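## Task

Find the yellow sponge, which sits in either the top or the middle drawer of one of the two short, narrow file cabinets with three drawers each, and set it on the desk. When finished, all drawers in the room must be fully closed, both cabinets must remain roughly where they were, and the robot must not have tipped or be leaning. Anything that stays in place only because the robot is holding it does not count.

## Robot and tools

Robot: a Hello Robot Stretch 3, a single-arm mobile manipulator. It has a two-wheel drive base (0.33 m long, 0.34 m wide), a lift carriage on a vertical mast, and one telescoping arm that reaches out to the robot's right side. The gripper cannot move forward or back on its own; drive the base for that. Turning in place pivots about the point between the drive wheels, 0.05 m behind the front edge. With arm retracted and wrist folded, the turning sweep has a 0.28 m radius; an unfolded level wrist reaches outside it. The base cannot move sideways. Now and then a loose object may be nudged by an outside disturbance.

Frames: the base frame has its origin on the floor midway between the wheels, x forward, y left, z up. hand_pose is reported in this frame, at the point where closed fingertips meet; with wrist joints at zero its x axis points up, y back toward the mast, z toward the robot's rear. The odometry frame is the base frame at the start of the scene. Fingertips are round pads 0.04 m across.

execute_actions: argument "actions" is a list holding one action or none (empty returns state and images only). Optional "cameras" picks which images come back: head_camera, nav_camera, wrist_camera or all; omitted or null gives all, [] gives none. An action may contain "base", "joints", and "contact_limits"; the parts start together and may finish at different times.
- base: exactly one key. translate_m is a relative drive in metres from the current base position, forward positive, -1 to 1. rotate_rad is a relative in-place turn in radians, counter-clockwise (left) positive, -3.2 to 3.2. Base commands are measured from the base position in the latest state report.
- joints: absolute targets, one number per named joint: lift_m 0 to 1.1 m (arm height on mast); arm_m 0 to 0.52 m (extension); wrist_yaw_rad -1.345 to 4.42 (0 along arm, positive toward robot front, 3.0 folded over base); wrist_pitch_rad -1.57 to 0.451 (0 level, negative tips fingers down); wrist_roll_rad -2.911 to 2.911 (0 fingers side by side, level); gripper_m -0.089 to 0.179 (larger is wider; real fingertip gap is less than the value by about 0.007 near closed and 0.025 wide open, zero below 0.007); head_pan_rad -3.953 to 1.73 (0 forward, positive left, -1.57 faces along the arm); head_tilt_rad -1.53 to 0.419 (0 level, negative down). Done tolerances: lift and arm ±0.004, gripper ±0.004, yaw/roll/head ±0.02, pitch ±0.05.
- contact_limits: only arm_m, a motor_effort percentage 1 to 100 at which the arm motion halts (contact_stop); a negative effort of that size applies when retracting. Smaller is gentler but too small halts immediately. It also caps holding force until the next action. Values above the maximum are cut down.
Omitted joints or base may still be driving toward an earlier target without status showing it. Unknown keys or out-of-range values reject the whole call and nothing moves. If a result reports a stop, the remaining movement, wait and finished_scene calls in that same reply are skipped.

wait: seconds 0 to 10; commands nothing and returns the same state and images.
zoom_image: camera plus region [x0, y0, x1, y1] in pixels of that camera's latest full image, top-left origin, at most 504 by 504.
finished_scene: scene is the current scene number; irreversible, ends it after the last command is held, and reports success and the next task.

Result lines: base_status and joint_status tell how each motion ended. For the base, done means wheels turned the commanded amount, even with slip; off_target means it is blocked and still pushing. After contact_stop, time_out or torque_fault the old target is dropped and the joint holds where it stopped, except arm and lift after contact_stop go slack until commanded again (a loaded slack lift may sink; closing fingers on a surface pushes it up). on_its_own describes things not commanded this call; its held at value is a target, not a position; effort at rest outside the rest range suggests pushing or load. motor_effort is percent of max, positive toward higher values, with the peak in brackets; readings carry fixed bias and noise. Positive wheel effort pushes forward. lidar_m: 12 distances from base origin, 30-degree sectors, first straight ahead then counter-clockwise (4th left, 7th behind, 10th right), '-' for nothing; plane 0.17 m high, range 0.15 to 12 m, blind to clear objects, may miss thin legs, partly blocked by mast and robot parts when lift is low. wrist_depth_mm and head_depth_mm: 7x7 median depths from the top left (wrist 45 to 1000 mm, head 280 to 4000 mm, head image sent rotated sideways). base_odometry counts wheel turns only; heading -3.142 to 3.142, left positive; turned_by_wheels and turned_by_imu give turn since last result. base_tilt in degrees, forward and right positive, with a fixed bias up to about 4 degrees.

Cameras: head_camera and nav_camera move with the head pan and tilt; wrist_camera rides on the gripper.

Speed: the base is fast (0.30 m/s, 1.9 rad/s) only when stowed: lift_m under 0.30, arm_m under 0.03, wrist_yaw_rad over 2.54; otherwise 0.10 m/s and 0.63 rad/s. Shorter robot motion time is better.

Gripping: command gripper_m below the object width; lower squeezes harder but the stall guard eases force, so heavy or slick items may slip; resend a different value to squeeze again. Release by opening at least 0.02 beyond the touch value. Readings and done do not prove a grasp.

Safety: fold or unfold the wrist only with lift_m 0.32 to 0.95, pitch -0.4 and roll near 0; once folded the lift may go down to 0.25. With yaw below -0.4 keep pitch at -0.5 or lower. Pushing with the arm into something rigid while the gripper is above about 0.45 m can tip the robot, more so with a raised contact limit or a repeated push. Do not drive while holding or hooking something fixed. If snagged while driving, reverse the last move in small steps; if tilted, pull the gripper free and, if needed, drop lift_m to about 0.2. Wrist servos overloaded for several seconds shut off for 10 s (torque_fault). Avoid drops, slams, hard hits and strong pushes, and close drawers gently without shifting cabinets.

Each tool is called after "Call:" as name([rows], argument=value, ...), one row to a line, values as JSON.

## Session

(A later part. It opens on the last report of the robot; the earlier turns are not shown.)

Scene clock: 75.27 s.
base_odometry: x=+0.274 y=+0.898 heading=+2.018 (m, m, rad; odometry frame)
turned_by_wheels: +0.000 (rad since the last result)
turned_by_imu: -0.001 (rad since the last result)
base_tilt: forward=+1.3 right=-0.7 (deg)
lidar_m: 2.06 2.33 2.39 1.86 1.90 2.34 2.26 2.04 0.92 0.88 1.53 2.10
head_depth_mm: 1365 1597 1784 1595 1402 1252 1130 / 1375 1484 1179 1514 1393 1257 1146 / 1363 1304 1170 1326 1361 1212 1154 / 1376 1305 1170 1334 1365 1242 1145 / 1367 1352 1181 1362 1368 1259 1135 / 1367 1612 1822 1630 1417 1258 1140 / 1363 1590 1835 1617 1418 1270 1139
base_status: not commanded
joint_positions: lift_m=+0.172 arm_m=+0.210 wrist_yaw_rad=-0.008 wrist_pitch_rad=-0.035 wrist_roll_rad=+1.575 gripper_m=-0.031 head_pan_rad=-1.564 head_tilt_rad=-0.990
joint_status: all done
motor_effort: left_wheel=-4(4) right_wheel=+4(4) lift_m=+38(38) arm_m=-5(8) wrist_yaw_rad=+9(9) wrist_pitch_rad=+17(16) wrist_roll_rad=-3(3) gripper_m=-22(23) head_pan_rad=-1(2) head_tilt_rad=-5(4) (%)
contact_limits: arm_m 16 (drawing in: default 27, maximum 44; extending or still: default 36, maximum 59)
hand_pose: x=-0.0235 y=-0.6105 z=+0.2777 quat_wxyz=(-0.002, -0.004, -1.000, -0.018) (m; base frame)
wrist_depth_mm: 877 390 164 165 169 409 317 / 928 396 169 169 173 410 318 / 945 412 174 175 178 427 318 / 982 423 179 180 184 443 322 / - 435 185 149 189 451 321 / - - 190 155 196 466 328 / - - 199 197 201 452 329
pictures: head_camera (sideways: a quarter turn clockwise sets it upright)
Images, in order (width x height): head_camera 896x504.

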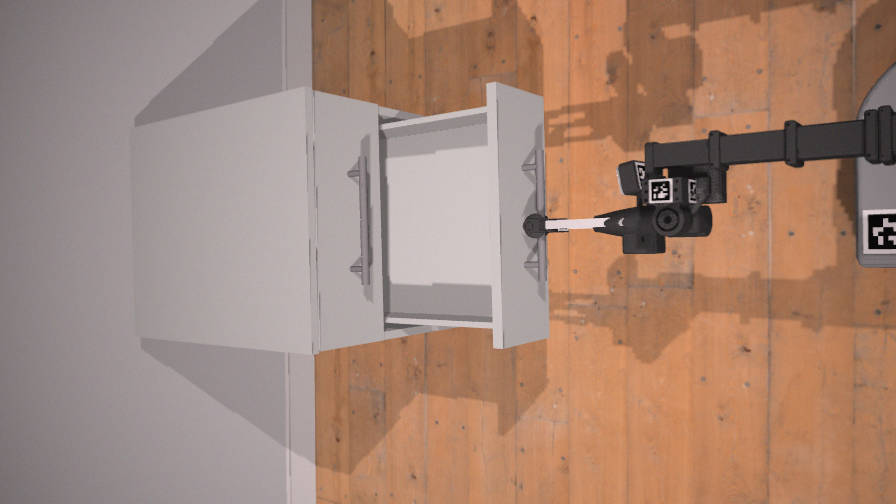

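Call:
execute_actions([
  {"joints": {"arm_m": 0.125}, "contact_limits": {"arm_m": 14}},
], cameras=["head_camera"])

Scene clock: 78.13 s.
base_odometry: x=+0.274 y=+0.898 heading=+2.018 (m, m, rad; odometry frame)
turned_by_wheels: +0.000 (rad since the last result)
turned_by_imu: -0.001 (rad since the last result)
base_tilt: forward=+1.2 right=-0.6 (deg)
lidar_m: 2.06 2.33 2.39 1.86 1.90 2.33 2.26 2.05 0.92 0.88 1.52 2.10
head_depth_mm: 1364 1592 1813 1594 1396 1248 1128 / 1369 1491 1174 1508 1334 1252 1149 / 1369 1304 1171 1324 1232 1294 1137 / 1379 1308 1169 1333 1129 1262 1153 / 1363 1350 1184 1393 1345 1259 1133 / 1380 1603 1816 1621 1419 1258 1137 / 1379 1597 1823 1620 1421 1263 1142
base_status: not commanded
joint_positions: lift_m=+0.172 arm_m=+0.125 wrist_yaw_rad=-0.012 wrist_pitch_rad=-0.036 wrist_roll_rad=+1.575 gripper_m=-0.031 head_pan_rad=-1.564 head_tilt_rad=-0.990
joint_status: all done
on_its_own: wrist_yaw_rad is at rest, and its effort (+13) is outside its rest range (-12 to +12)
motor_effort: left_wheel=-4(3) right_wheel=+5(4) lift_m=+38(38) arm_m=-4(6) wrist_yaw_rad=+13(12) wrist_pitch_rad=+17(17) wrist_roll_rad=-3(3) gripper_m=-21(21) head_pan_rad=-1(1) head_tilt_rad=-4(4) (%)
contact_limits: arm_m 14 (drawing in: default 27, maximum 44; extending or still: default 36, maximum 59)
hand_pose: x=-0.0244 y=-0.5255 z=+0.2774 quat_wxyz=(-0.002, -0.006, -1.000, -0.018) (m; base frame)
wrist_depth_mm: 966 971 165 165 169 431 317 / 994 989 168 169 173 437 315 / - - 174 176 180 434 317 / - - 179 181 183 445 322 / - - 185 149 190 483 322 / - - 190 154 196 478 325 / - - 199 198 201 456 329
pictures: head_camera (sideways: a quarter turn clockwise sets it upright)
Images, in order (width x height): head_camera 896x504.

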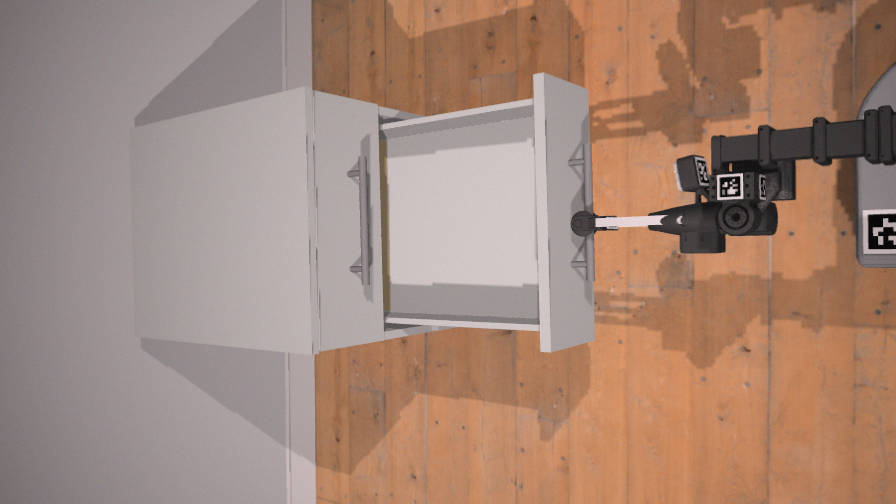

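The middle drawer is empty too. Closing it, then heading to the other cabinet.

Call:
execute_actions([
  {"joints": {"arm_m": 0.462}, "contact_limits": {"arm_m": 16}},
], cameras=[])

Scene clock: 82.73 s.
base_odometry: x=+0.274 y=+0.898 heading=+2.018 (m, m, rad; odometry frame)
turned_by_wheels: +0.000 (rad since the last result)
turned_by_imu: -0.001 (rad since the last result)
base_tilt: forward=+1.3 right=-0.6 (deg)
lidar_m: 2.07 2.33 2.39 1.86 1.90 2.34 2.26 2.05 0.92 0.88 1.52 2.10
head_depth_mm: 1368 1601 1802 1596 1400 1253 1125 / 1369 1488 1181 1535 1403 1256 1148 / 1371 1303 1168 1371 1383 1260 1147 / 1373 1316 1169 1387 1411 1262 1149 / 1374 1339 1176 1516 1423 1259 1137 / 1368 1600 1811 1615 1415 1262 1138 / 1369 1611 1814 1607 1421 1269 1140
base_status: not commanded
joint_positions: lift_m=+0.172 arm_m=+0.461 wrist_yaw_rad=+0.000 wrist_pitch_rad=-0.037 wrist_roll_rad=+1.575 gripper_m=-0.031 head_pan_rad=-1.564 head_tilt_rad=-0.990
joint_status: all done
motor_effort: left_wheel=-3(4) right_wheel=+3(5) lift_m=+38(38) arm_m=+12(7) wrist_yaw_rad=+1(13) wrist_pitch_rad=+18(18) wrist_roll_rad=-3(3) gripper_m=-20(22) head_pan_rad=-2(1) head_tilt_rad=-5(4) (%)
contact_limits: arm_m 16 (drawing in: default 27, maximum 44; extending or still: default 36, maximum 59)
hand_pose: x=-0.0215 y=-0.8611 z=+0.2771 quat_wxyz=(-0.002, +0.000, -1.000, -0.019) (m; base frame)
wrist_depth_mm: 156 158 160 161 165 168 168 / 161 162 165 165 169 171 175 / 166 168 170 170 174 177 181 / 171 173 175 175 179 183 186 / 176 178 182 147 186 190 191 / 182 183 186 171 194 196 199 / 186 190 193 195 200 204 202
pictures: none
No camera images: the call's "cameras" was empty. Leave "cameras" out to get every camera's image.

Call:
execute_actions([
  {"joints": {"arm_m": 0.458, "gripper_m": 0.055, "head_pan_rad": 0.25, "head_tilt_rad": -0.55}},
], cameras=["wrist_camera", "head_camera", "nav_camera"])

Call:
execute_actions([
  {"joints": {"arm_m": 0.36}},
], cameras=["wrist_camera"])

Scene clock: 86.23 s.
base_odometry: x=+0.274 y=+0.898 heading=+2.018 (m, m, rad; odometry frame)
turned_by_wheels: +0.000 (rad since the last result)
turned_by_imu: -0.001 (rad since the last result)
base_tilt: forward=+1.3 right=-0.6 (deg)
lidar_m: 2.06 2.33 2.39 1.86 1.90 2.34 2.26 2.04 0.92 0.88 1.52 2.10
head_depth_mm: 2093 2190 2452 2616 2020 1614 1351 / 2147 2203 2473 2634 2031 1622 1353 / 2189 2305 2592 2617 2062 1647 1354 / 2254 2449 2682 2744 2062 1633 1367 / 2297 2515 2728 2772 2078 1646 1364 / 2342 2576 2773 2726 2071 1653 1359 / 2420 2642 2558 2495 2088 1648 1368
base_status: not commanded
joint_positions: lift_m=+0.172 arm_m=+0.458 wrist_yaw_rad=+0.000 wrist_pitch_rad=-0.024 wrist_roll_rad=+1.575 gripper_m=+0.055 head_pan_rad=+0.243 head_tilt_rad=-0.557
joint_status: all done
motor_effort: left_wheel=-3(3) right_wheel=+3(3) lift_m=+39(39) arm_m=+0(9) wrist_yaw_rad=+1(1) wrist_pitch_rad=+11(18) wrist_roll_rad=-3(3) gripper_m=+0(82) head_pan_rad=+2(31) head_tilt_rad=+2(24) (%)
hand_pose: x=-0.0215 y=-0.8585 z=+0.2804 quat_wxyz=(-0.002, +0.000, -1.000, -0.012) (m; base frame)
wrist_depth_mm: 160 162 163 164 166 168 169 / 165 166 168 169 171 173 175 / 170 171 173 173 176 179 180 / 175 176 178 179 181 184 186 / 181 182 182 185 187 190 192 / 187 188 191 191 196 195 199 / 189 194 197 198 201 204 205
pictures: head_camera (sideways: a quarter turn clockwise sets it upright), nav_camera (sideways: a quarter turn counterclockwise sets it upright), wrist_camera
Images, in order (width x height): head_camera 896x504, nav_camera 672x504, wrist_camera 644x364.

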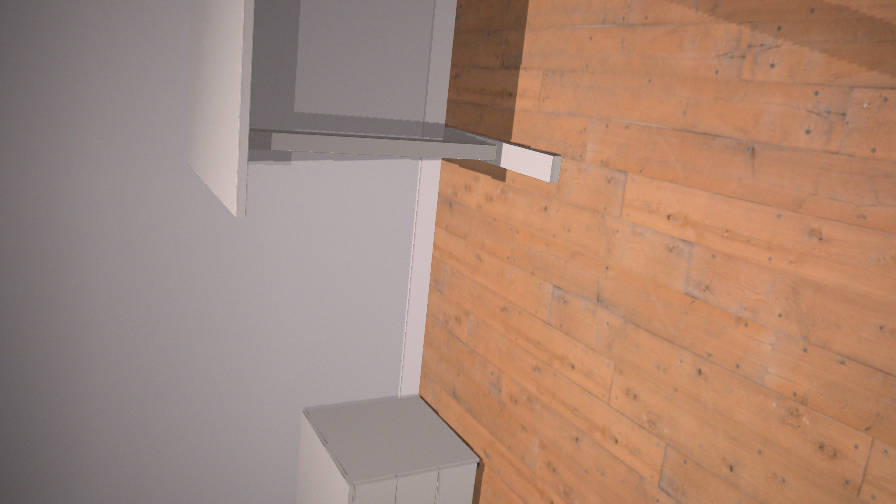

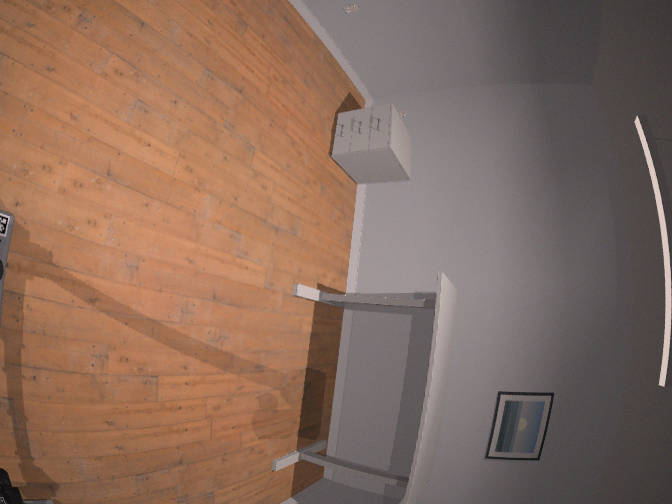

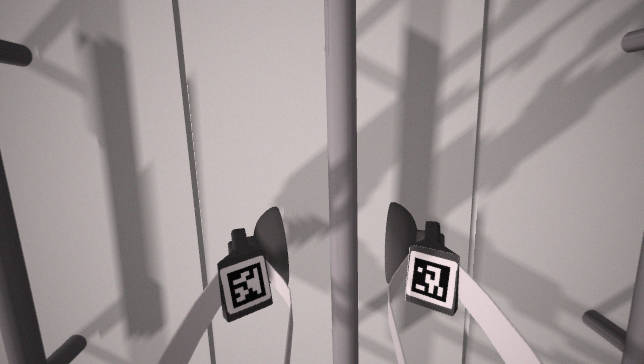

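Scene clock: 88.20 s.
base_odometry: x=+0.274 y=+0.898 heading=+2.018 (m, m, rad; odometry frame)
turned_by_wheels: +0.000 (rad since the last result)
turned_by_imu: +0.000 (rad since the last result)
base_tilt: forward=+1.2 right=-0.7 (deg)
lidar_m: 2.06 2.33 2.39 1.86 1.90 2.34 2.26 2.04 0.92 0.88 1.52 2.10
head_depth_mm: 2091 2174 2460 2597 2027 1622 1342 / 2136 2209 2496 2632 2058 1631 1360 / 2198 2317 2576 2622 2063 1629 1356 / 2256 2436 2659 2738 2039 1638 1353 / 2299 2500 2736 2777 2057 1642 1373 / 2344 2592 2763 2747 2071 1646 1364 / 2401 2625 2569 2482 2089 1661 1369
base_status: not commanded
joint_positions: lift_m=+0.172 arm_m=+0.360 wrist_yaw_rad=+0.000 wrist_pitch_rad=-0.023 wrist_roll_rad=+1.575 gripper_m=+0.055 head_pan_rad=+0.243 head_tilt_rad=-0.557
joint_status: all done
motor_effort: left_wheel=-3(3) right_wheel=+2(3) lift_m=+39(38) arm_m=-4(4) wrist_yaw_rad=+2(1) wrist_pitch_rad=+11(11) wrist_roll_rad=-3(3) gripper_m=+1(1) head_pan_rad=+3(3) head_tilt_rad=+2(2) (%)
hand_pose: x=-0.0215 y=-0.7609 z=+0.2806 quat_wxyz=(-0.002, +0.000, -1.000, -0.012) (m; base frame)
wrist_depth_mm: 250 250 255 255 257 260 265 / 256 257 261 259 266 266 273 / 264 266 268 268 274 275 282 / 274 273 278 277 283 284 290 / 284 282 283 286 291 290 300 / 884 291 293 298 302 304 307 / 926 303 306 309 313 316 317
pictures: wrist_camera
Images, in order (width x height): wrist_camera 644x364.

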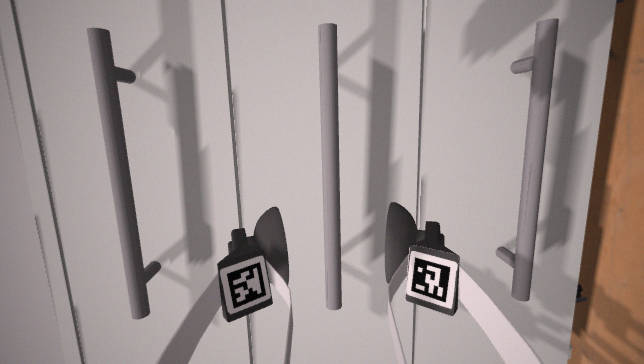

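Call:
execute_actions([
  {"joints": {"arm_m": 0.0, "lift_m": 0.33, "wrist_pitch_rad": -0.4, "wrist_roll_rad": 0.0, "gripper_m": 0.04, "head_pan_rad": 0.62}},
], cameras=["head_camera"])

Scene clock: 98.13 s.
base_odometry: x=+0.274 y=+0.898 heading=+2.018 (m, m, rad; odometry frame)
turned_by_wheels: +0.000 (rad since the last result)
turned_by_imu: -0.001 (rad since the last result)
base_tilt: forward=+1.3 right=-0.6 (deg)
lidar_m: 2.07 2.33 2.39 1.86 1.90 2.34 2.26 2.04 0.92 0.88 1.52 2.10
head_depth_mm: 2230 2404 2579 2668 2012 1618 1356 / 2383 2531 2757 2738 2048 1621 1352 / 2530 2741 2751 2685 2051 1633 1360 / 2673 2920 2545 2610 2054 1639 1366 / 2875 3155 3350 2740 2061 1643 1361 / 2748 2964 3168 2777 2078 1646 1363 / 2538 2680 2819 2801 2067 1652 1367
base_status: not commanded
joint_positions: lift_m=+0.330 arm_m=+0.000 wrist_yaw_rad=+0.000 wrist_pitch_rad=-0.415 wrist_roll_rad=+0.003 gripper_m=+0.040 head_pan_rad=+0.613 head_tilt_rad=-0.557
joint_status: all done
motor_effort: left_wheel=-3(3) right_wheel=+2(2) lift_m=+52(53) arm_m=-4(0) wrist_yaw_rad=+1(1) wrist_pitch_rad=+7(10) wrist_roll_rad=-2(6) gripper_m=+0(61) head_pan_rad=+2(20) head_tilt_rad=+2(2) (%)
hand_pose: x=-0.0216 y=-0.3700 z=+0.3431 quat_wxyz=(+0.691, +0.145, -0.693, -0.146) (m; base frame)
wrist_depth_mm: - - 581 579 568 - - / - - 648 625 637 - - / - - 922 696 700 951 924 / 806 782 778 764 748 756 745 / 659 658 662 629 643 625 633 / 560 553 556 535 - 533 527 / 488 479 477 470 461 472 459
pictures: head_camera (sideways: a quarter turn clockwise sets it upright)
Images, in order (width x height): head_camera 896x504.

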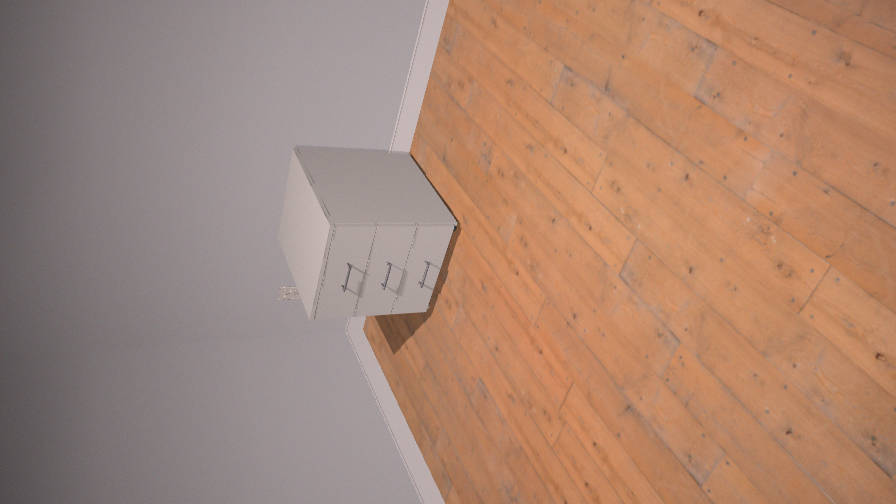

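Call:
execute_actions([
  {"base": {"rotate_rad": 0.925}, "joints": {"wrist_yaw_rad": 2.9, "head_pan_rad": -0.5}},
], cameras=[])

Call:
execute_actions([
  {"joints": {"lift_m": 0.29}},
], cameras=[])

Call:
execute_actions([
  {"base": {"translate_m": 1.0}},
], cameras=["head_camera"])

Scene clock: 111.07 s.
base_odometry: x=+0.274 y=+0.898 heading=+2.943 (m, m, rad; odometry frame)
turned_by_wheels: +0.925 (rad since the last result)
turned_by_imu: +0.908 (rad since the last result)
base_tilt: forward=+1.2 right=-0.7 (deg)
lidar_m: 2.48 2.23 1.86 2.45 2.26 2.29 1.58 0.88 0.89 1.87 2.06 2.34
head_depth_mm: 2113 2234 2462 2507 2053 1624 1352 / 2224 2375 2609 2710 2040 1633 1354 / 2325 2513 2733 2745 2059 1636 1351 / 2414 2622 2832 2751 2067 1643 1364 / 2515 2748 2700 2600 2049 1650 1360 / 2618 2850 2582 2608 2055 1645 1362 / 2759 3031 3231 2765 2085 1663 1376
base_status: done
joint_positions: lift_m=+0.330 arm_m=+0.000 wrist_yaw_rad=+2.897 wrist_pitch_rad=-0.415 wrist_roll_rad=+0.003 gripper_m=+0.040 head_pan_rad=-0.493 head_tilt_rad=-0.557
joint_status: all done
motor_effort: left_wheel=-3(7) right_wheel=+2(5) lift_m=+52(52) arm_m=-4(3) wrist_yaw_rad=+3(5) wrist_pitch_rad=+7(7) wrist_roll_rad=-2(2) gripper_m=+0(0) head_pan_rad=-1(30) head_tilt_rad=+2(3) (%)
hand_pose: x=+0.0332 y=+0.0729 z=+0.3431 quat_wxyz=(+0.229, +0.705, +0.060, +0.668) (m; base frame)
wrist_depth_mm: - - - - - - - / - - - - - - - / - - - - 964 947 940 / 796 - 791 797 771 744 733 / 665 631 681 635 644 626 620 / 556 549 - 543 - 533 526 / 483 494 - 474 474 457 454
pictures: none
No camera images: the call's "cameras" was empty. Leave "cameras" out to get every camera's image.

Scene clock: 112.23 s.
base_odometry: x=+0.274 y=+0.898 heading=+2.943 (m, m, rad; odometry frame)
turned_by_wheels: +0.000 (rad since the last result)
turned_by_imu: +0.000 (rad since the last result)
base_tilt: forward=+1.3 right=-0.6 (deg)
lidar_m: 2.49 2.23 1.86 2.43 2.26 2.29 1.57 0.88 0.89 1.87 2.06 2.34
head_depth_mm: 2117 2201 2439 2525 2047 1629 1347 / 2246 2388 2616 2769 2037 1640 1353 / 2321 2471 2705 2727 2048 1632 1362 / 2413 2599 2815 2778 2057 1640 1361 / 2531 2732 2709 2603 2071 1647 1372 / 2616 2898 2553 2629 2093 1655 1367 / 2757 3063 3235 2812 2081 1658 1369
base_status: not commanded
joint_positions: lift_m=+0.290 arm_m=+0.000 wrist_yaw_rad=+2.897 wrist_pitch_rad=-0.415 wrist_roll_rad=+0.003 gripper_m=+0.040 head_pan_rad=-0.493 head_tilt_rad=-0.557
joint_status: all done
motor_effort: left_wheel=-2(3) right_wheel=+2(2) lift_m=+37(43) arm_m=-3(3) wrist_yaw_rad=+3(4) wrist_pitch_rad=+7(7) wrist_roll_rad=-2(2) gripper_m=+0(0) head_pan_rad=-3(2) head_tilt_rad=+2(2) (%)
hand_pose: x=+0.0331 y=+0.0728 z=+0.3035 quat_wxyz=(+0.229, +0.705, +0.060, +0.668) (m; base frame)
wrist_depth_mm: - - - - - - - / - - - - - - - / 957 - 901 898 891 867 854 / 735 - 700 708 707 691 689 / 605 582 608 577 604 564 566 / 517 510 - 501 - 488 479 / 462 - - 429 429 425 423
pictures: none
No camera images: the call's "cameras" was empty. Leave "cameras" out to get every camera's image.

Scene clock: 117.23 s.
base_odometry: x=-0.707 y=+1.095 heading=+2.943 (m, m, rad; odometry frame)
turned_by_wheels: +0.000 (rad since the last result)
turned_by_imu: +0.004 (rad since the last result)
base_tilt: forward=+1.2 right=-0.7 (deg)
lidar_m: 1.63 1.51 1.47 1.38 2.86 2.90 1.82 1.74 2.30 1.57 1.59 1.44
head_depth_mm: 1621 1750 1874 2037 2049 1638 1347 / 1683 1808 1986 2105 2041 1631 1350 / 1748 1886 2023 1750 1832 1636 1360 / 1822 1982 2149 1729 1836 1636 1358 / 1904 2094 2301 1834 1928 1629 1368 / 2009 2216 2373 2551 2070 1640 1371 / 1947 2062 2135 2259 2078 1654 1366
base_status: done
joint_positions: lift_m=+0.290 arm_m=+0.000 wrist_yaw_rad=+2.898 wrist_pitch_rad=-0.415 wrist_roll_rad=+0.003 gripper_m=+0.040 head_pan_rad=-0.493 head_tilt_rad=-0.556
joint_status: not commanded
motor_effort: left_wheel=-3(8) right_wheel=+2(6) lift_m=+37(37) arm_m=-4(4) wrist_yaw_rad=+3(4) wrist_pitch_rad=+7(7) wrist_roll_rad=-2(2) gripper_m=+0(0) head_pan_rad=-2(3) head_tilt_rad=+2(2) (%)
hand_pose: x=+0.0330 y=+0.0729 z=+0.3035 quat_wxyz=(+0.229, +0.705, +0.061, +0.668) (m; base frame)
wrist_depth_mm: - - - - - - - / - - - - - - - / 949 - 894 894 896 852 869 / 742 - 719 713 697 692 682 / 595 597 606 585 604 562 565 / 509 514 - 501 - 485 481 / 456 - - 425 430 429 420
pictures: head_camera (sideways: a quarter turn clockwise sets it upright)
Images, in order (width x height): head_camera 896x504.

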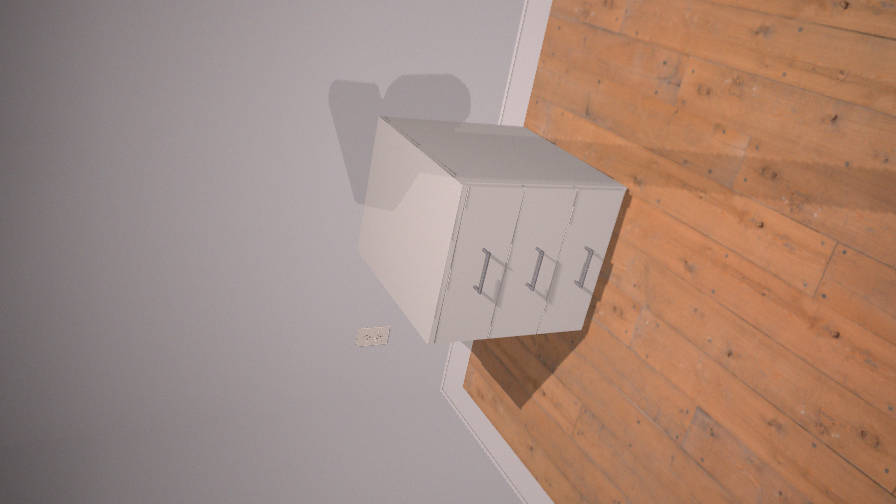

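Call:
execute_actions([
  {"base": {"translate_m": 0.83}, "joints": {"head_pan_rad": -1.57, "head_tilt_rad": -0.85}},
], cameras=[])

Call:
execute_actions([
  {"base": {"rotate_rad": 0.68}, "joints": {"lift_m": 0.33}},
], cameras=["head_camera"])

Scene clock: 123.77 s.
base_odometry: x=-1.520 y=+1.259 heading=+2.943 (m, m, rad; odometry frame)
turned_by_wheels: +0.000 (rad since the last result)
turned_by_imu: +0.003 (rad since the last result)
base_tilt: forward=+1.3 right=-0.6 (deg)
lidar_m: 0.90 0.84 0.85 1.08 1.47 3.41 2.53 2.52 1.57 1.54 0.86 0.87
head_depth_mm: 1372 1636 2157 1813 1543 1334 1171 / 1821 2101 2140 1842 1552 1328 1165 / 1693 1934 2119 1841 1562 1334 1175 / 1578 1775 2055 1840 1553 1340 1175 / 1469 1660 1870 1860 1564 1343 1179 / 1383 1540 1743 1845 1572 1353 1181 / 1311 1448 1605 1721 1252 1333 1184
base_status: done
joint_positions: lift_m=+0.290 arm_m=+0.000 wrist_yaw_rad=+2.898 wrist_pitch_rad=-0.415 wrist_roll_rad=+0.003 gripper_m=+0.040 head_pan_rad=-1.563 head_tilt_rad=-0.839
joint_status: all done
motor_effort: left_wheel=-3(7) right_wheel=+2(6) lift_m=+37(37) arm_m=-4(3) wrist_yaw_rad=+3(3) wrist_pitch_rad=+7(7) wrist_roll_rad=-2(2) gripper_m=+0(0) head_pan_rad=-1(30) head_tilt_rad=-5(22) (%)
hand_pose: x=+0.0329 y=+0.0729 z=+0.3035 quat_wxyz=(+0.229, +0.705, +0.061, +0.668) (m; base frame)
wrist_depth_mm: - - - - 850 731 632 / - - - - 920 762 670 / 950 - 910 907 865 793 681 / 739 - 717 710 700 682 664 / 599 590 609 578 598 575 556 / 517 504 - 509 - 490 486 / 454 - - - 431 425 422
pictures: none
No camera images: the call's "cameras" was empty. Leave "cameras" out to get every camera's image.

Scene clock: 125.70 s.
base_odometry: x=-1.520 y=+1.259 heading=-2.661 (m, m, rad; odometry frame)
turned_by_wheels: +0.680 (rad since the last result)
turned_by_imu: +0.667 (rad since the last result)
base_tilt: forward=+1.1 right=-0.7 (deg)
lidar_m: 0.84 0.88 1.26 1.67 3.56 2.53 2.94 1.58 1.48 0.86 1.14 0.86
head_depth_mm: 1257 1424 1645 1815 1544 1337 1175 / 1260 1425 1549 1223 1509 1342 1180 / 1266 1436 1335 1171 1384 1342 1181 / 1280 1449 1345 1156 1406 1336 1180 / 1285 1458 1398 1193 1458 1351 1177 / 1284 1453 1677 1848 1566 1345 1183 / 1295 1469 1697 1843 1561 1346 1181
base_status: done
joint_positions: lift_m=+0.330 arm_m=+0.000 wrist_yaw_rad=+2.898 wrist_pitch_rad=-0.416 wrist_roll_rad=+0.003 gripper_m=+0.040 head_pan_rad=-1.563 head_tilt_rad=-0.840
joint_status: all done
motor_effort: left_wheel=-3(10) right_wheel=+2(6) lift_m=+51(54) arm_m=-4(3) wrist_yaw_rad=+3(3) wrist_pitch_rad=+7(7) wrist_roll_rad=-2(2) gripper_m=+0(0) head_pan_rad=-3(1) head_tilt_rad=-5(5) (%)
hand_pose: x=+0.0329 y=+0.0728 z=+0.3429 quat_wxyz=(+0.229, +0.705, +0.061, +0.668) (m; base frame)
wrist_depth_mm: - - - - - - 808 / - - - - - - 832 / - - - 994 975 954 840 / 807 - 785 739 761 750 737 / 641 649 654 639 647 622 615 / 560 551 - 536 - 531 517 / 484 491 - 467 465 464 457
pictures: head_camera (sideways: a quarter turn clockwise sets it upright)
Images, in order (width x height): head_camera 896x504.

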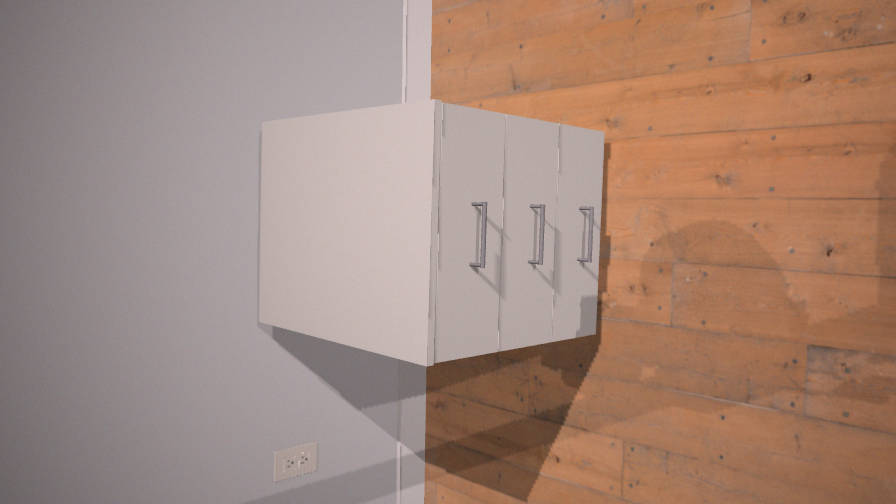

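Call:
execute_actions(actions=[])

Scene clock: 135.97 s.
base_odometry: x=-1.520 y=+1.259 heading=-2.661 (m, m, rad; odometry frame)
turned_by_wheels: +0.000 (rad since the last result)
turned_by_imu: -0.001 (rad since the last result)
base_tilt: forward=+1.1 right=-0.6 (deg)
lidar_m: 0.84 0.89 1.26 1.67 3.52 2.52 2.94 1.58 1.48 0.86 1.14 0.87
head_depth_mm: 1260 1423 1650 1789 1550 1332 1175 / 1260 1442 1548 1224 1508 1338 1178 / 1272 1446 1337 1172 1391 1337 1176 / 1275 1451 1348 1163 1409 1342 1186 / 1278 1455 1396 1190 1456 1348 1185 / 1284 1461 1689 1851 1568 1345 1189 / 1291 1471 1684 1873 1563 1355 1181
base_status: done
joint_positions: lift_m=+0.330 arm_m=+0.000 wrist_yaw_rad=+2.898 wrist_pitch_rad=-0.416 wrist_roll_rad=+0.003 gripper_m=+0.040 head_pan_rad=-1.563 head_tilt_rad=-0.840
joint_status: all done
motor_effort: left_wheel=-2(10) right_wheel=+2(6) lift_m=+51(54) arm_m=-4(3) wrist_yaw_rad=+3(3) wrist_pitch_rad=+7(7) wrist_roll_rad=-2(2) gripper_m=+0(0) head_pan_rad=-3(1) head_tilt_rad=-4(5) (%)
hand_pose: x=+0.0329 y=+0.0728 z=+0.3429 quat_wxyz=(+0.229, +0.705, +0.061, +0.668) (m; base frame)
wrist_depth_mm: - - - - - - 812 / - - - - - - 834 / - - - 979 957 939 829 / 800 - 787 779 768 741 742 / 669 635 666 636 641 631 621 / 565 552 - 541 - 530 531 / 480 494 - 472 466 458 463
pictures: head_camera (sideways: a quarter turn clockwise sets it upright), nav_camera (sideways: a quarter turn counterclockwise sets it upright), wrist_camera
Images, in order (width x height): head_camera 896x504, nav_camera 672x504, wrist_camera 644x364.

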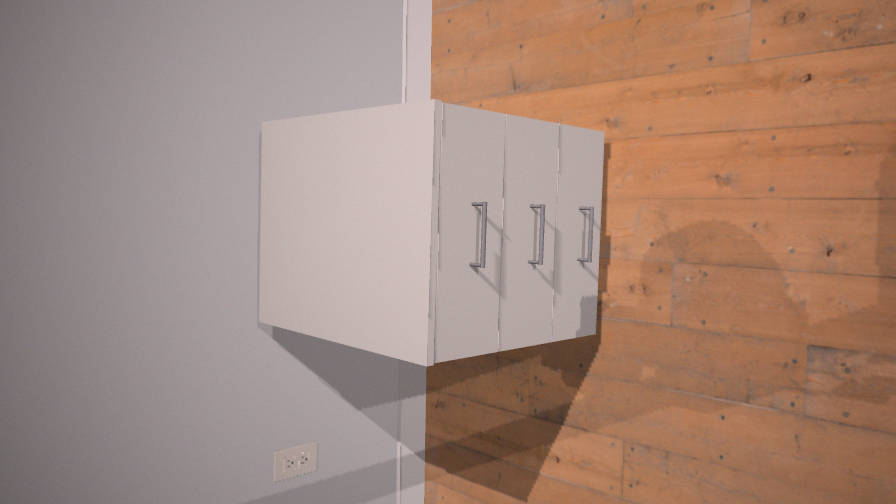

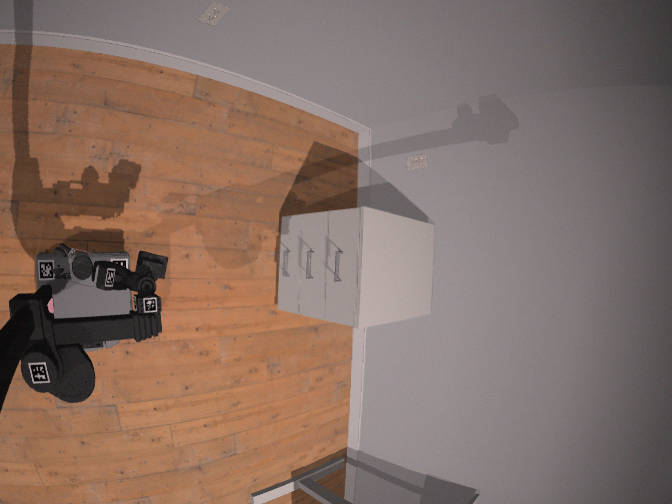

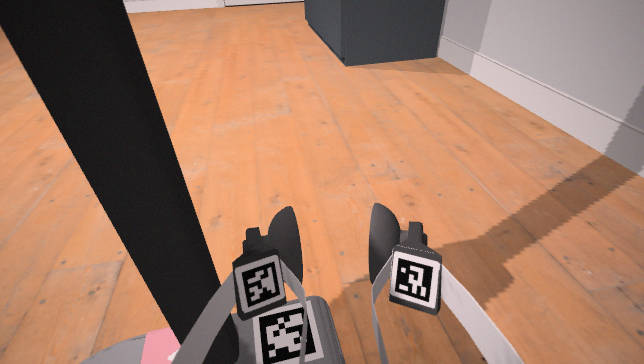

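Call:
execute_actions([
  {"base":{"translate_m":0.018},"joints":{"wrist_yaw_rad":0.0,"wrist_pitch_rad":-0.4}},
], cameras=[])

Call:
execute_actions([
  {"joints":{"wrist_pitch_rad":0.0,"wrist_roll_rad":1.57,"gripper_m":0.055,"lift_m":0.328,"arm_m":0.30},"contact_limits":{"arm_m":14}},
], cameras=["head_camera","wrist_camera"])

Scene clock: 140.47 s.
base_odometry: x=-1.536 y=+1.251 heading=-2.661 (m, m, rad; odometry frame)
turned_by_wheels: +0.000 (rad since the last result)
turned_by_imu: -0.001 (rad since the last result)
base_tilt: forward=+1.3 right=-0.7 (deg)
lidar_m: 0.82 0.87 1.23 1.59 3.52 2.54 2.95 1.59 0.88 0.86 1.12 0.84
head_depth_mm: 1262 1426 1636 1787 1538 1329 1172 / 1263 1429 1480 1182 1477 1335 1173 / 1265 1440 1337 1169 1388 1340 1179 / 1273 1449 1345 1168 1412 1345 1183 / 1278 1449 1452 1195 1464 1346 1184 / 1278 1462 1678 1869 1558 1338 1185 / 1294 1470 1698 1848 1568 1349 1188
base_status: done
joint_positions: lift_m=+0.330 arm_m=+0.000 wrist_yaw_rad=+0.003 wrist_pitch_rad=-0.416 wrist_roll_rad=+0.003 gripper_m=+0.040 head_pan_rad=-1.563 head_tilt_rad=-0.840
joint_status: all done
motor_effort: left_wheel=-2(4) right_wheel=+2(5) lift_m=+51(52) arm_m=-4(3) wrist_yaw_rad=-2(3) wrist_pitch_rad=+7(7) wrist_roll_rad=-2(2) gripper_m=+0(1) head_pan_rad=-2(2) head_tilt_rad=-5(4) (%)
hand_pose: x=-0.0209 y=-0.3699 z=+0.3429 quat_wxyz=(+0.691, +0.147, -0.692, -0.145) (m; base frame)
wrist_depth_mm: 936 - 576 543 538 - - / 936 - 635 601 599 - - / 926 - 899 654 680 949 965 / 799 806 760 733 720 747 748 / 659 657 650 631 657 631 617 / 556 552 560 549 - 536 523 / 489 479 475 474 464 470 464
pictures: none
No camera images: the call's "cameras" was empty. Leave "cameras" out to get every camera's image.

Scene clock: 143.90 s.
base_odometry: x=-1.536 y=+1.251 heading=-2.661 (m, m, rad; odometry frame)
turned_by_wheels: +0.000 (rad since the last result)
turned_by_imu: -0.001 (rad since the last result)
base_tilt: forward=+1.1 right=-0.8 (deg)
lidar_m: 0.82 0.87 1.23 1.59 3.53 2.53 2.96 1.60 0.88 0.86 1.12 0.84
head_depth_mm: 1258 1425 1642 1802 1545 1333 1181 / 1261 1431 1483 1178 1479 1334 1180 / 1267 1439 1339 1170 1373 1285 1179 / 1280 1450 1344 1168 1413 1313 1179 / 1280 1461 1436 1191 1466 1353 1182 / 1284 1462 1683 1858 1566 1347 1186 / 1286 1461 1696 1861 1562 1344 1182
base_status: not commanded
joint_positions: lift_m=+0.328 arm_m=+0.300 wrist_yaw_rad=+0.002 wrist_pitch_rad=-0.022 wrist_roll_rad=+1.569 gripper_m=+0.055 head_pan_rad=-1.563 head_tilt_rad=-0.840
joint_status: all done
motor_effort: left_wheel=-3(4) right_wheel=+2(2) lift_m=+37(44) arm_m=+4(2) wrist_yaw_rad=-1(2) wrist_pitch_rad=+11(11) wrist_roll_rad=+0(4) gripper_m=+0(62) head_pan_rad=-1(1) head_tilt_rad=-5(5) (%)
contact_limits: arm_m 14 (drawing in: default 27, maximum 44; extending or still: default 36, maximum 59)
hand_pose: x=-0.0209 y=-0.7003 z=+0.4368 quat_wxyz=(+0.001, +0.001, -1.000, -0.012) (m; base frame)
wrist_depth_mm: 772 787 280 280 279 284 289 / 807 808 290 288 294 296 298 / 833 840 307 302 306 309 312 / 893 899 869 315 319 321 326 / 895 934 941 331 334 339 342 / 956 971 969 343 355 356 358 / - - - 365 372 376 376
pictures: head_camera (sideways: a quarter turn clockwise sets it upright), wrist_camera
Images, in order (width x height): head_camera 896x504, wrist_camera 644x364.

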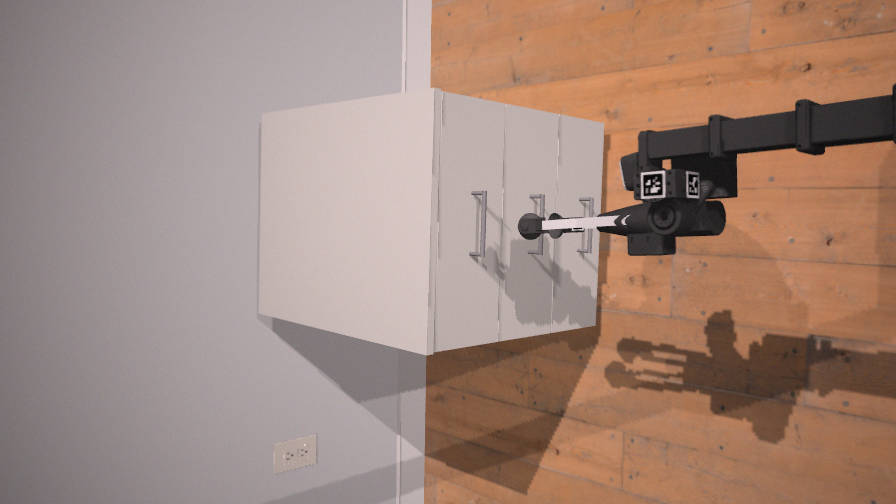

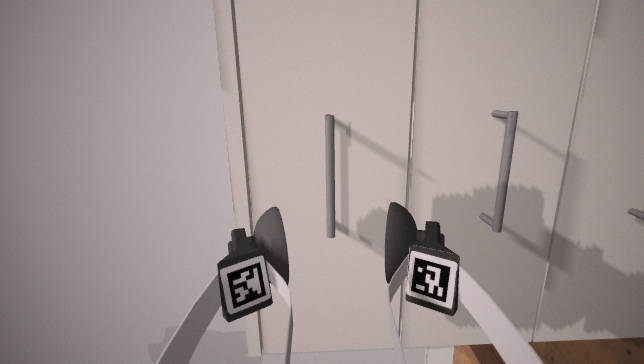

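Call:
execute_actions([
  {"joints":{"arm_m":0.41},"contact_limits":{"arm_m":14}},
], cameras=["head_camera","wrist_camera"])

Scene clock: 148.10 s.
base_odometry: x=-1.536 y=+1.251 heading=-2.661 (m, m, rad; odometry frame)
turned_by_wheels: +0.000 (rad since the last result)
turned_by_imu: -0.001 (rad since the last result)
base_tilt: forward=+1.2 right=-0.6 (deg)
lidar_m: 0.82 0.87 1.23 1.59 3.55 2.54 2.95 1.59 0.88 0.86 1.11 0.85
head_depth_mm: 1262 1421 1646 1804 1534 1333 1170 / 1267 1429 1473 1176 1473 1340 1196 / 1269 1441 1342 1168 1305 1330 1176 / 1278 1449 1346 1167 1370 1344 1178 / 1282 1455 1446 1192 1458 1331 1179 / 1292 1464 1681 1851 1560 1345 1183 / 1292 1463 1702 1853 1566 1347 1189
base_status: not commanded
joint_positions: lift_m=+0.328 arm_m=+0.410 wrist_yaw_rad=+0.002 wrist_pitch_rad=-0.022 wrist_roll_rad=+1.569 gripper_m=+0.055 head_pan_rad=-1.563 head_tilt_rad=-0.840
joint_status: all done
motor_effort: left_wheel=-2(3) right_wheel=+2(1) lift_m=+37(37) arm_m=+3(11) wrist_yaw_rad=-1(1) wrist_pitch_rad=+11(11) wrist_roll_rad=+0(0) gripper_m=+0(1) head_pan_rad=-1(2) head_tilt_rad=-4(4) (%)
contact_limits: arm_m 14 (drawing in: default 27, maximum 44; extending or still: default 36, maximum 59)
hand_pose: x=-0.0209 y=-0.8103 z=+0.4368 quat_wxyz=(+0.001, +0.001, -1.000, -0.012) (m; base frame)
wrist_depth_mm: 679 684 178 178 180 182 183 / 725 722 184 185 187 189 192 / 741 751 192 191 195 198 198 / 773 783 200 200 204 206 209 / 794 826 208 209 212 217 218 / 854 857 531 221 226 229 230 / 888 899 235 236 237 240 244
pictures: head_camera (sideways: a quarter turn clockwise sets it upright), wrist_camera
Images, in order (width x height): head_camera 896x504, wrist_camera 644x364.

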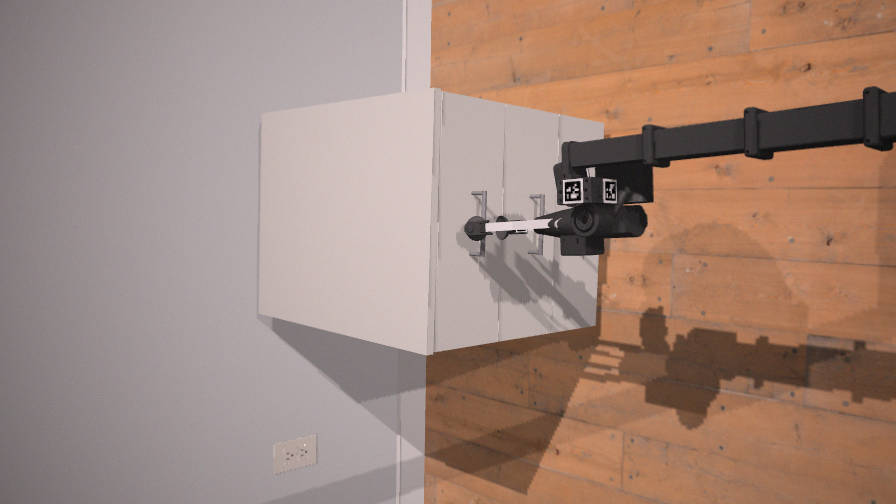

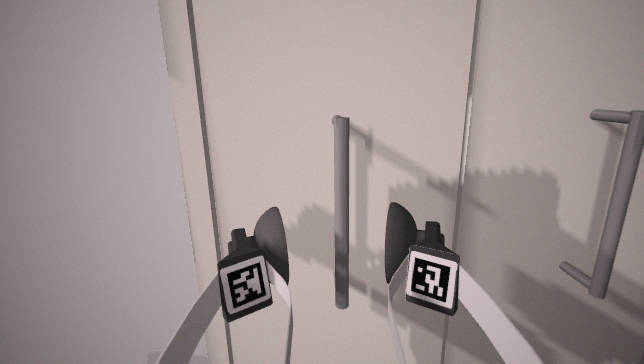

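Call:
execute_actions([
  {"joints":{"arm_m":0.429,"lift_m":0.324},"contact_limits":{"arm_m":14}},
], cameras=["wrist_camera"])

Scene clock: 150.50 s.
base_odometry: x=-1.536 y=+1.251 heading=-2.661 (m, m, rad; odometry frame)
turned_by_wheels: +0.000 (rad since the last result)
turned_by_imu: +0.000 (rad since the last result)
base_tilt: forward=+1.2 right=-0.6 (deg)
lidar_m: 0.82 0.87 1.23 1.59 3.54 2.54 2.95 1.59 0.88 0.86 1.11 0.84
head_depth_mm: 1256 1422 1640 1796 1530 1337 1175 / 1260 1424 1483 1176 1469 1332 1195 / 1271 1434 1334 1169 1304 1340 1180 / 1273 1454 1336 1160 1404 1342 1183 / 1282 1449 1440 1194 1466 1336 1177 / 1277 1463 1698 1864 1551 1353 1187 / 1288 1466 1694 1854 1564 1347 1182
base_status: not commanded
joint_positions: lift_m=+0.324 arm_m=+0.429 wrist_yaw_rad=+0.002 wrist_pitch_rad=-0.022 wrist_roll_rad=+1.569 gripper_m=+0.055 head_pan_rad=-1.563 head_tilt_rad=-0.840
joint_status: all done
motor_effort: left_wheel=-3(2) right_wheel=+2(2) lift_m=+36(37) arm_m=+3(4) wrist_yaw_rad=-1(1) wrist_pitch_rad=+10(11) wrist_roll_rad=+1(0) gripper_m=+0(1) head_pan_rad=-3(1) head_tilt_rad=-4(4) (%)
contact_limits: arm_m 14 (drawing in: default 27, maximum 44; extending or still: default 36, maximum 59)
hand_pose: x=-0.0209 y=-0.8293 z=+0.4329 quat_wxyz=(+0.001, +0.001, -1.000, -0.012) (m; base frame)
wrist_depth_mm: 667 161 159 161 162 163 165 / 687 695 165 168 170 171 173 / 718 714 172 173 176 179 180 / 763 773 181 182 184 187 189 / 799 800 187 191 192 196 197 / 799 834 200 199 204 206 204 / 853 866 208 211 215 215 220
pictures: wrist_camera
Images, in order (width x height): wrist_camera 644x364.

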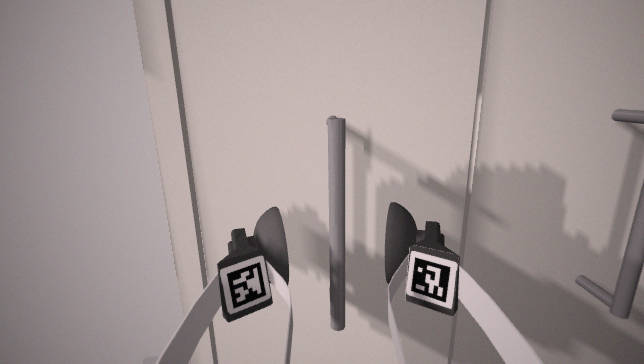

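Call:
execute_actions([
  {"joints":{"gripper_m":-0.035}},
], cameras=[])

Call:
execute_actions([
  {"joints":{"arm_m":0.30,"head_tilt_rad":-1.0},"contact_limits":{"arm_m":15}},
], cameras=["head_camera","wrist_camera"])

Scene clock: 153.13 s.
base_odometry: x=-1.536 y=+1.251 heading=-2.661 (m, m, rad; odometry frame)
turned_by_wheels: +0.000 (rad since the last result)
turned_by_imu: +0.000 (rad since the last result)
base_tilt: forward=+1.2 right=-0.6 (deg)
lidar_m: 0.82 0.87 1.23 1.58 3.54 2.54 2.96 1.59 0.88 0.86 1.11 0.84
head_depth_mm: 1255 1422 1637 1804 1538 1331 1170 / 1263 1429 1475 1180 1480 1335 1192 / 1266 1446 1333 1168 1300 1335 1173 / 1277 1447 1344 1176 1410 1342 1181 / 1288 1454 1437 1194 1464 1343 1176 / 1279 1452 1684 1840 1562 1342 1185 / 1291 1475 1701 1847 1564 1348 1186
base_status: not commanded
joint_positions: lift_m=+0.324 arm_m=+0.429 wrist_yaw_rad=+0.002 wrist_pitch_rad=-0.024 wrist_roll_rad=+1.576 gripper_m=-0.034 head_pan_rad=-1.563 head_tilt_rad=-0.840
joint_status: all done
motor_effort: left_wheel=-2(3) right_wheel=+2(2) lift_m=+37(37) arm_m=+3(3) wrist_yaw_rad=-1(1) wrist_pitch_rad=+11(11) wrist_roll_rad=-3(3) gripper_m=-19(94) head_pan_rad=-2(1) head_tilt_rad=-4(4) (%)
hand_pose: x=-0.0209 y=-0.8293 z=+0.4325 quat_wxyz=(-0.002, +0.001, -1.000, -0.012) (m; base frame)
wrist_depth_mm: 676 161 159 161 162 164 165 / 698 698 166 167 169 172 173 / 720 707 173 174 177 178 181 / 753 755 181 182 184 188 188 / 783 792 190 - 193 195 198 / 802 817 198 - 203 207 206 / 856 846 208 210 214 216 221
pictures: none
No camera images: the call's "cameras" was empty. Leave "cameras" out to get every camera's image.

Scene clock: 155.33 s.
base_odometry: x=-1.536 y=+1.251 heading=-2.660 (m, m, rad; odometry frame)
turned_by_wheels: +0.001 (rad since the last result)
turned_by_imu: +0.000 (rad since the last result)
base_tilt: forward=+1.3 right=-0.7 (deg)
lidar_m: 0.82 0.87 1.23 1.60 3.55 2.55 2.96 1.59 0.88 0.86 1.12 0.85
head_depth_mm: 1333 1557 1768 1596 1414 1253 1128 / 1344 1390 1200 1442 1417 1251 1150 / 1344 1309 1175 1144 - 1257 1139 / 1343 1308 1182 1155 1380 1251 1151 / 1357 1392 1191 1163 1415 1260 1137 / 1364 1577 1800 1621 1417 1266 1134 / 1364 1595 1809 1619 1419 1273 1138
base_status: not commanded
joint_positions: lift_m=+0.324 arm_m=+0.300 wrist_yaw_rad=+0.028 wrist_pitch_rad=-0.025 wrist_roll_rad=+1.576 gripper_m=-0.034 head_pan_rad=-1.563 head_tilt_rad=-0.988
joint_status: all done
on_its_own: wrist_yaw_rad is at rest, and its effort (-26) is outside its rest range (-12 to +12)
motor_effort: left_wheel=+4(5) right_wheel=-8(8) lift_m=+37(37) arm_m=-4(5) wrist_yaw_rad=-26(27) wrist_pitch_rad=+12(12) wrist_roll_rad=-4(4) gripper_m=-19(19) head_pan_rad=-2(2) head_tilt_rad=-6(17) (%)
contact_limits: arm_m 15 (drawing in: default 27, maximum 44; extending or still: default 36, maximum 59)
hand_pose: x=-0.0141 y=-0.7008 z=+0.4323 quat_wxyz=(-0.002, +0.014, -1.000, -0.013) (m; base frame)
wrist_depth_mm: 777 794 157 158 159 278 284 / 794 814 164 165 168 295 300 / 845 876 172 173 176 308 312 / 892 884 181 181 185 320 326 / 933 917 191 - 193 343 347 / 946 993 202 - 205 362 369 / - - 218 214 218 668 493
pictures: head_camera (sideways: a quarter turn clockwise sets it upright), wrist_camera
Images, in order (width x height): head_camera 896x504, wrist_camera 644x364.

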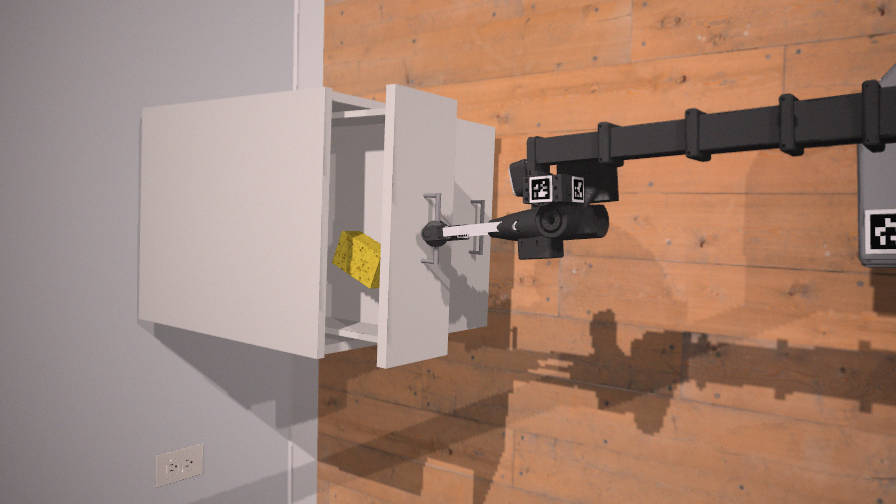

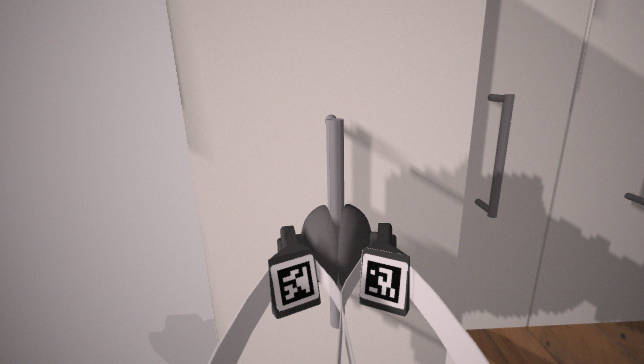

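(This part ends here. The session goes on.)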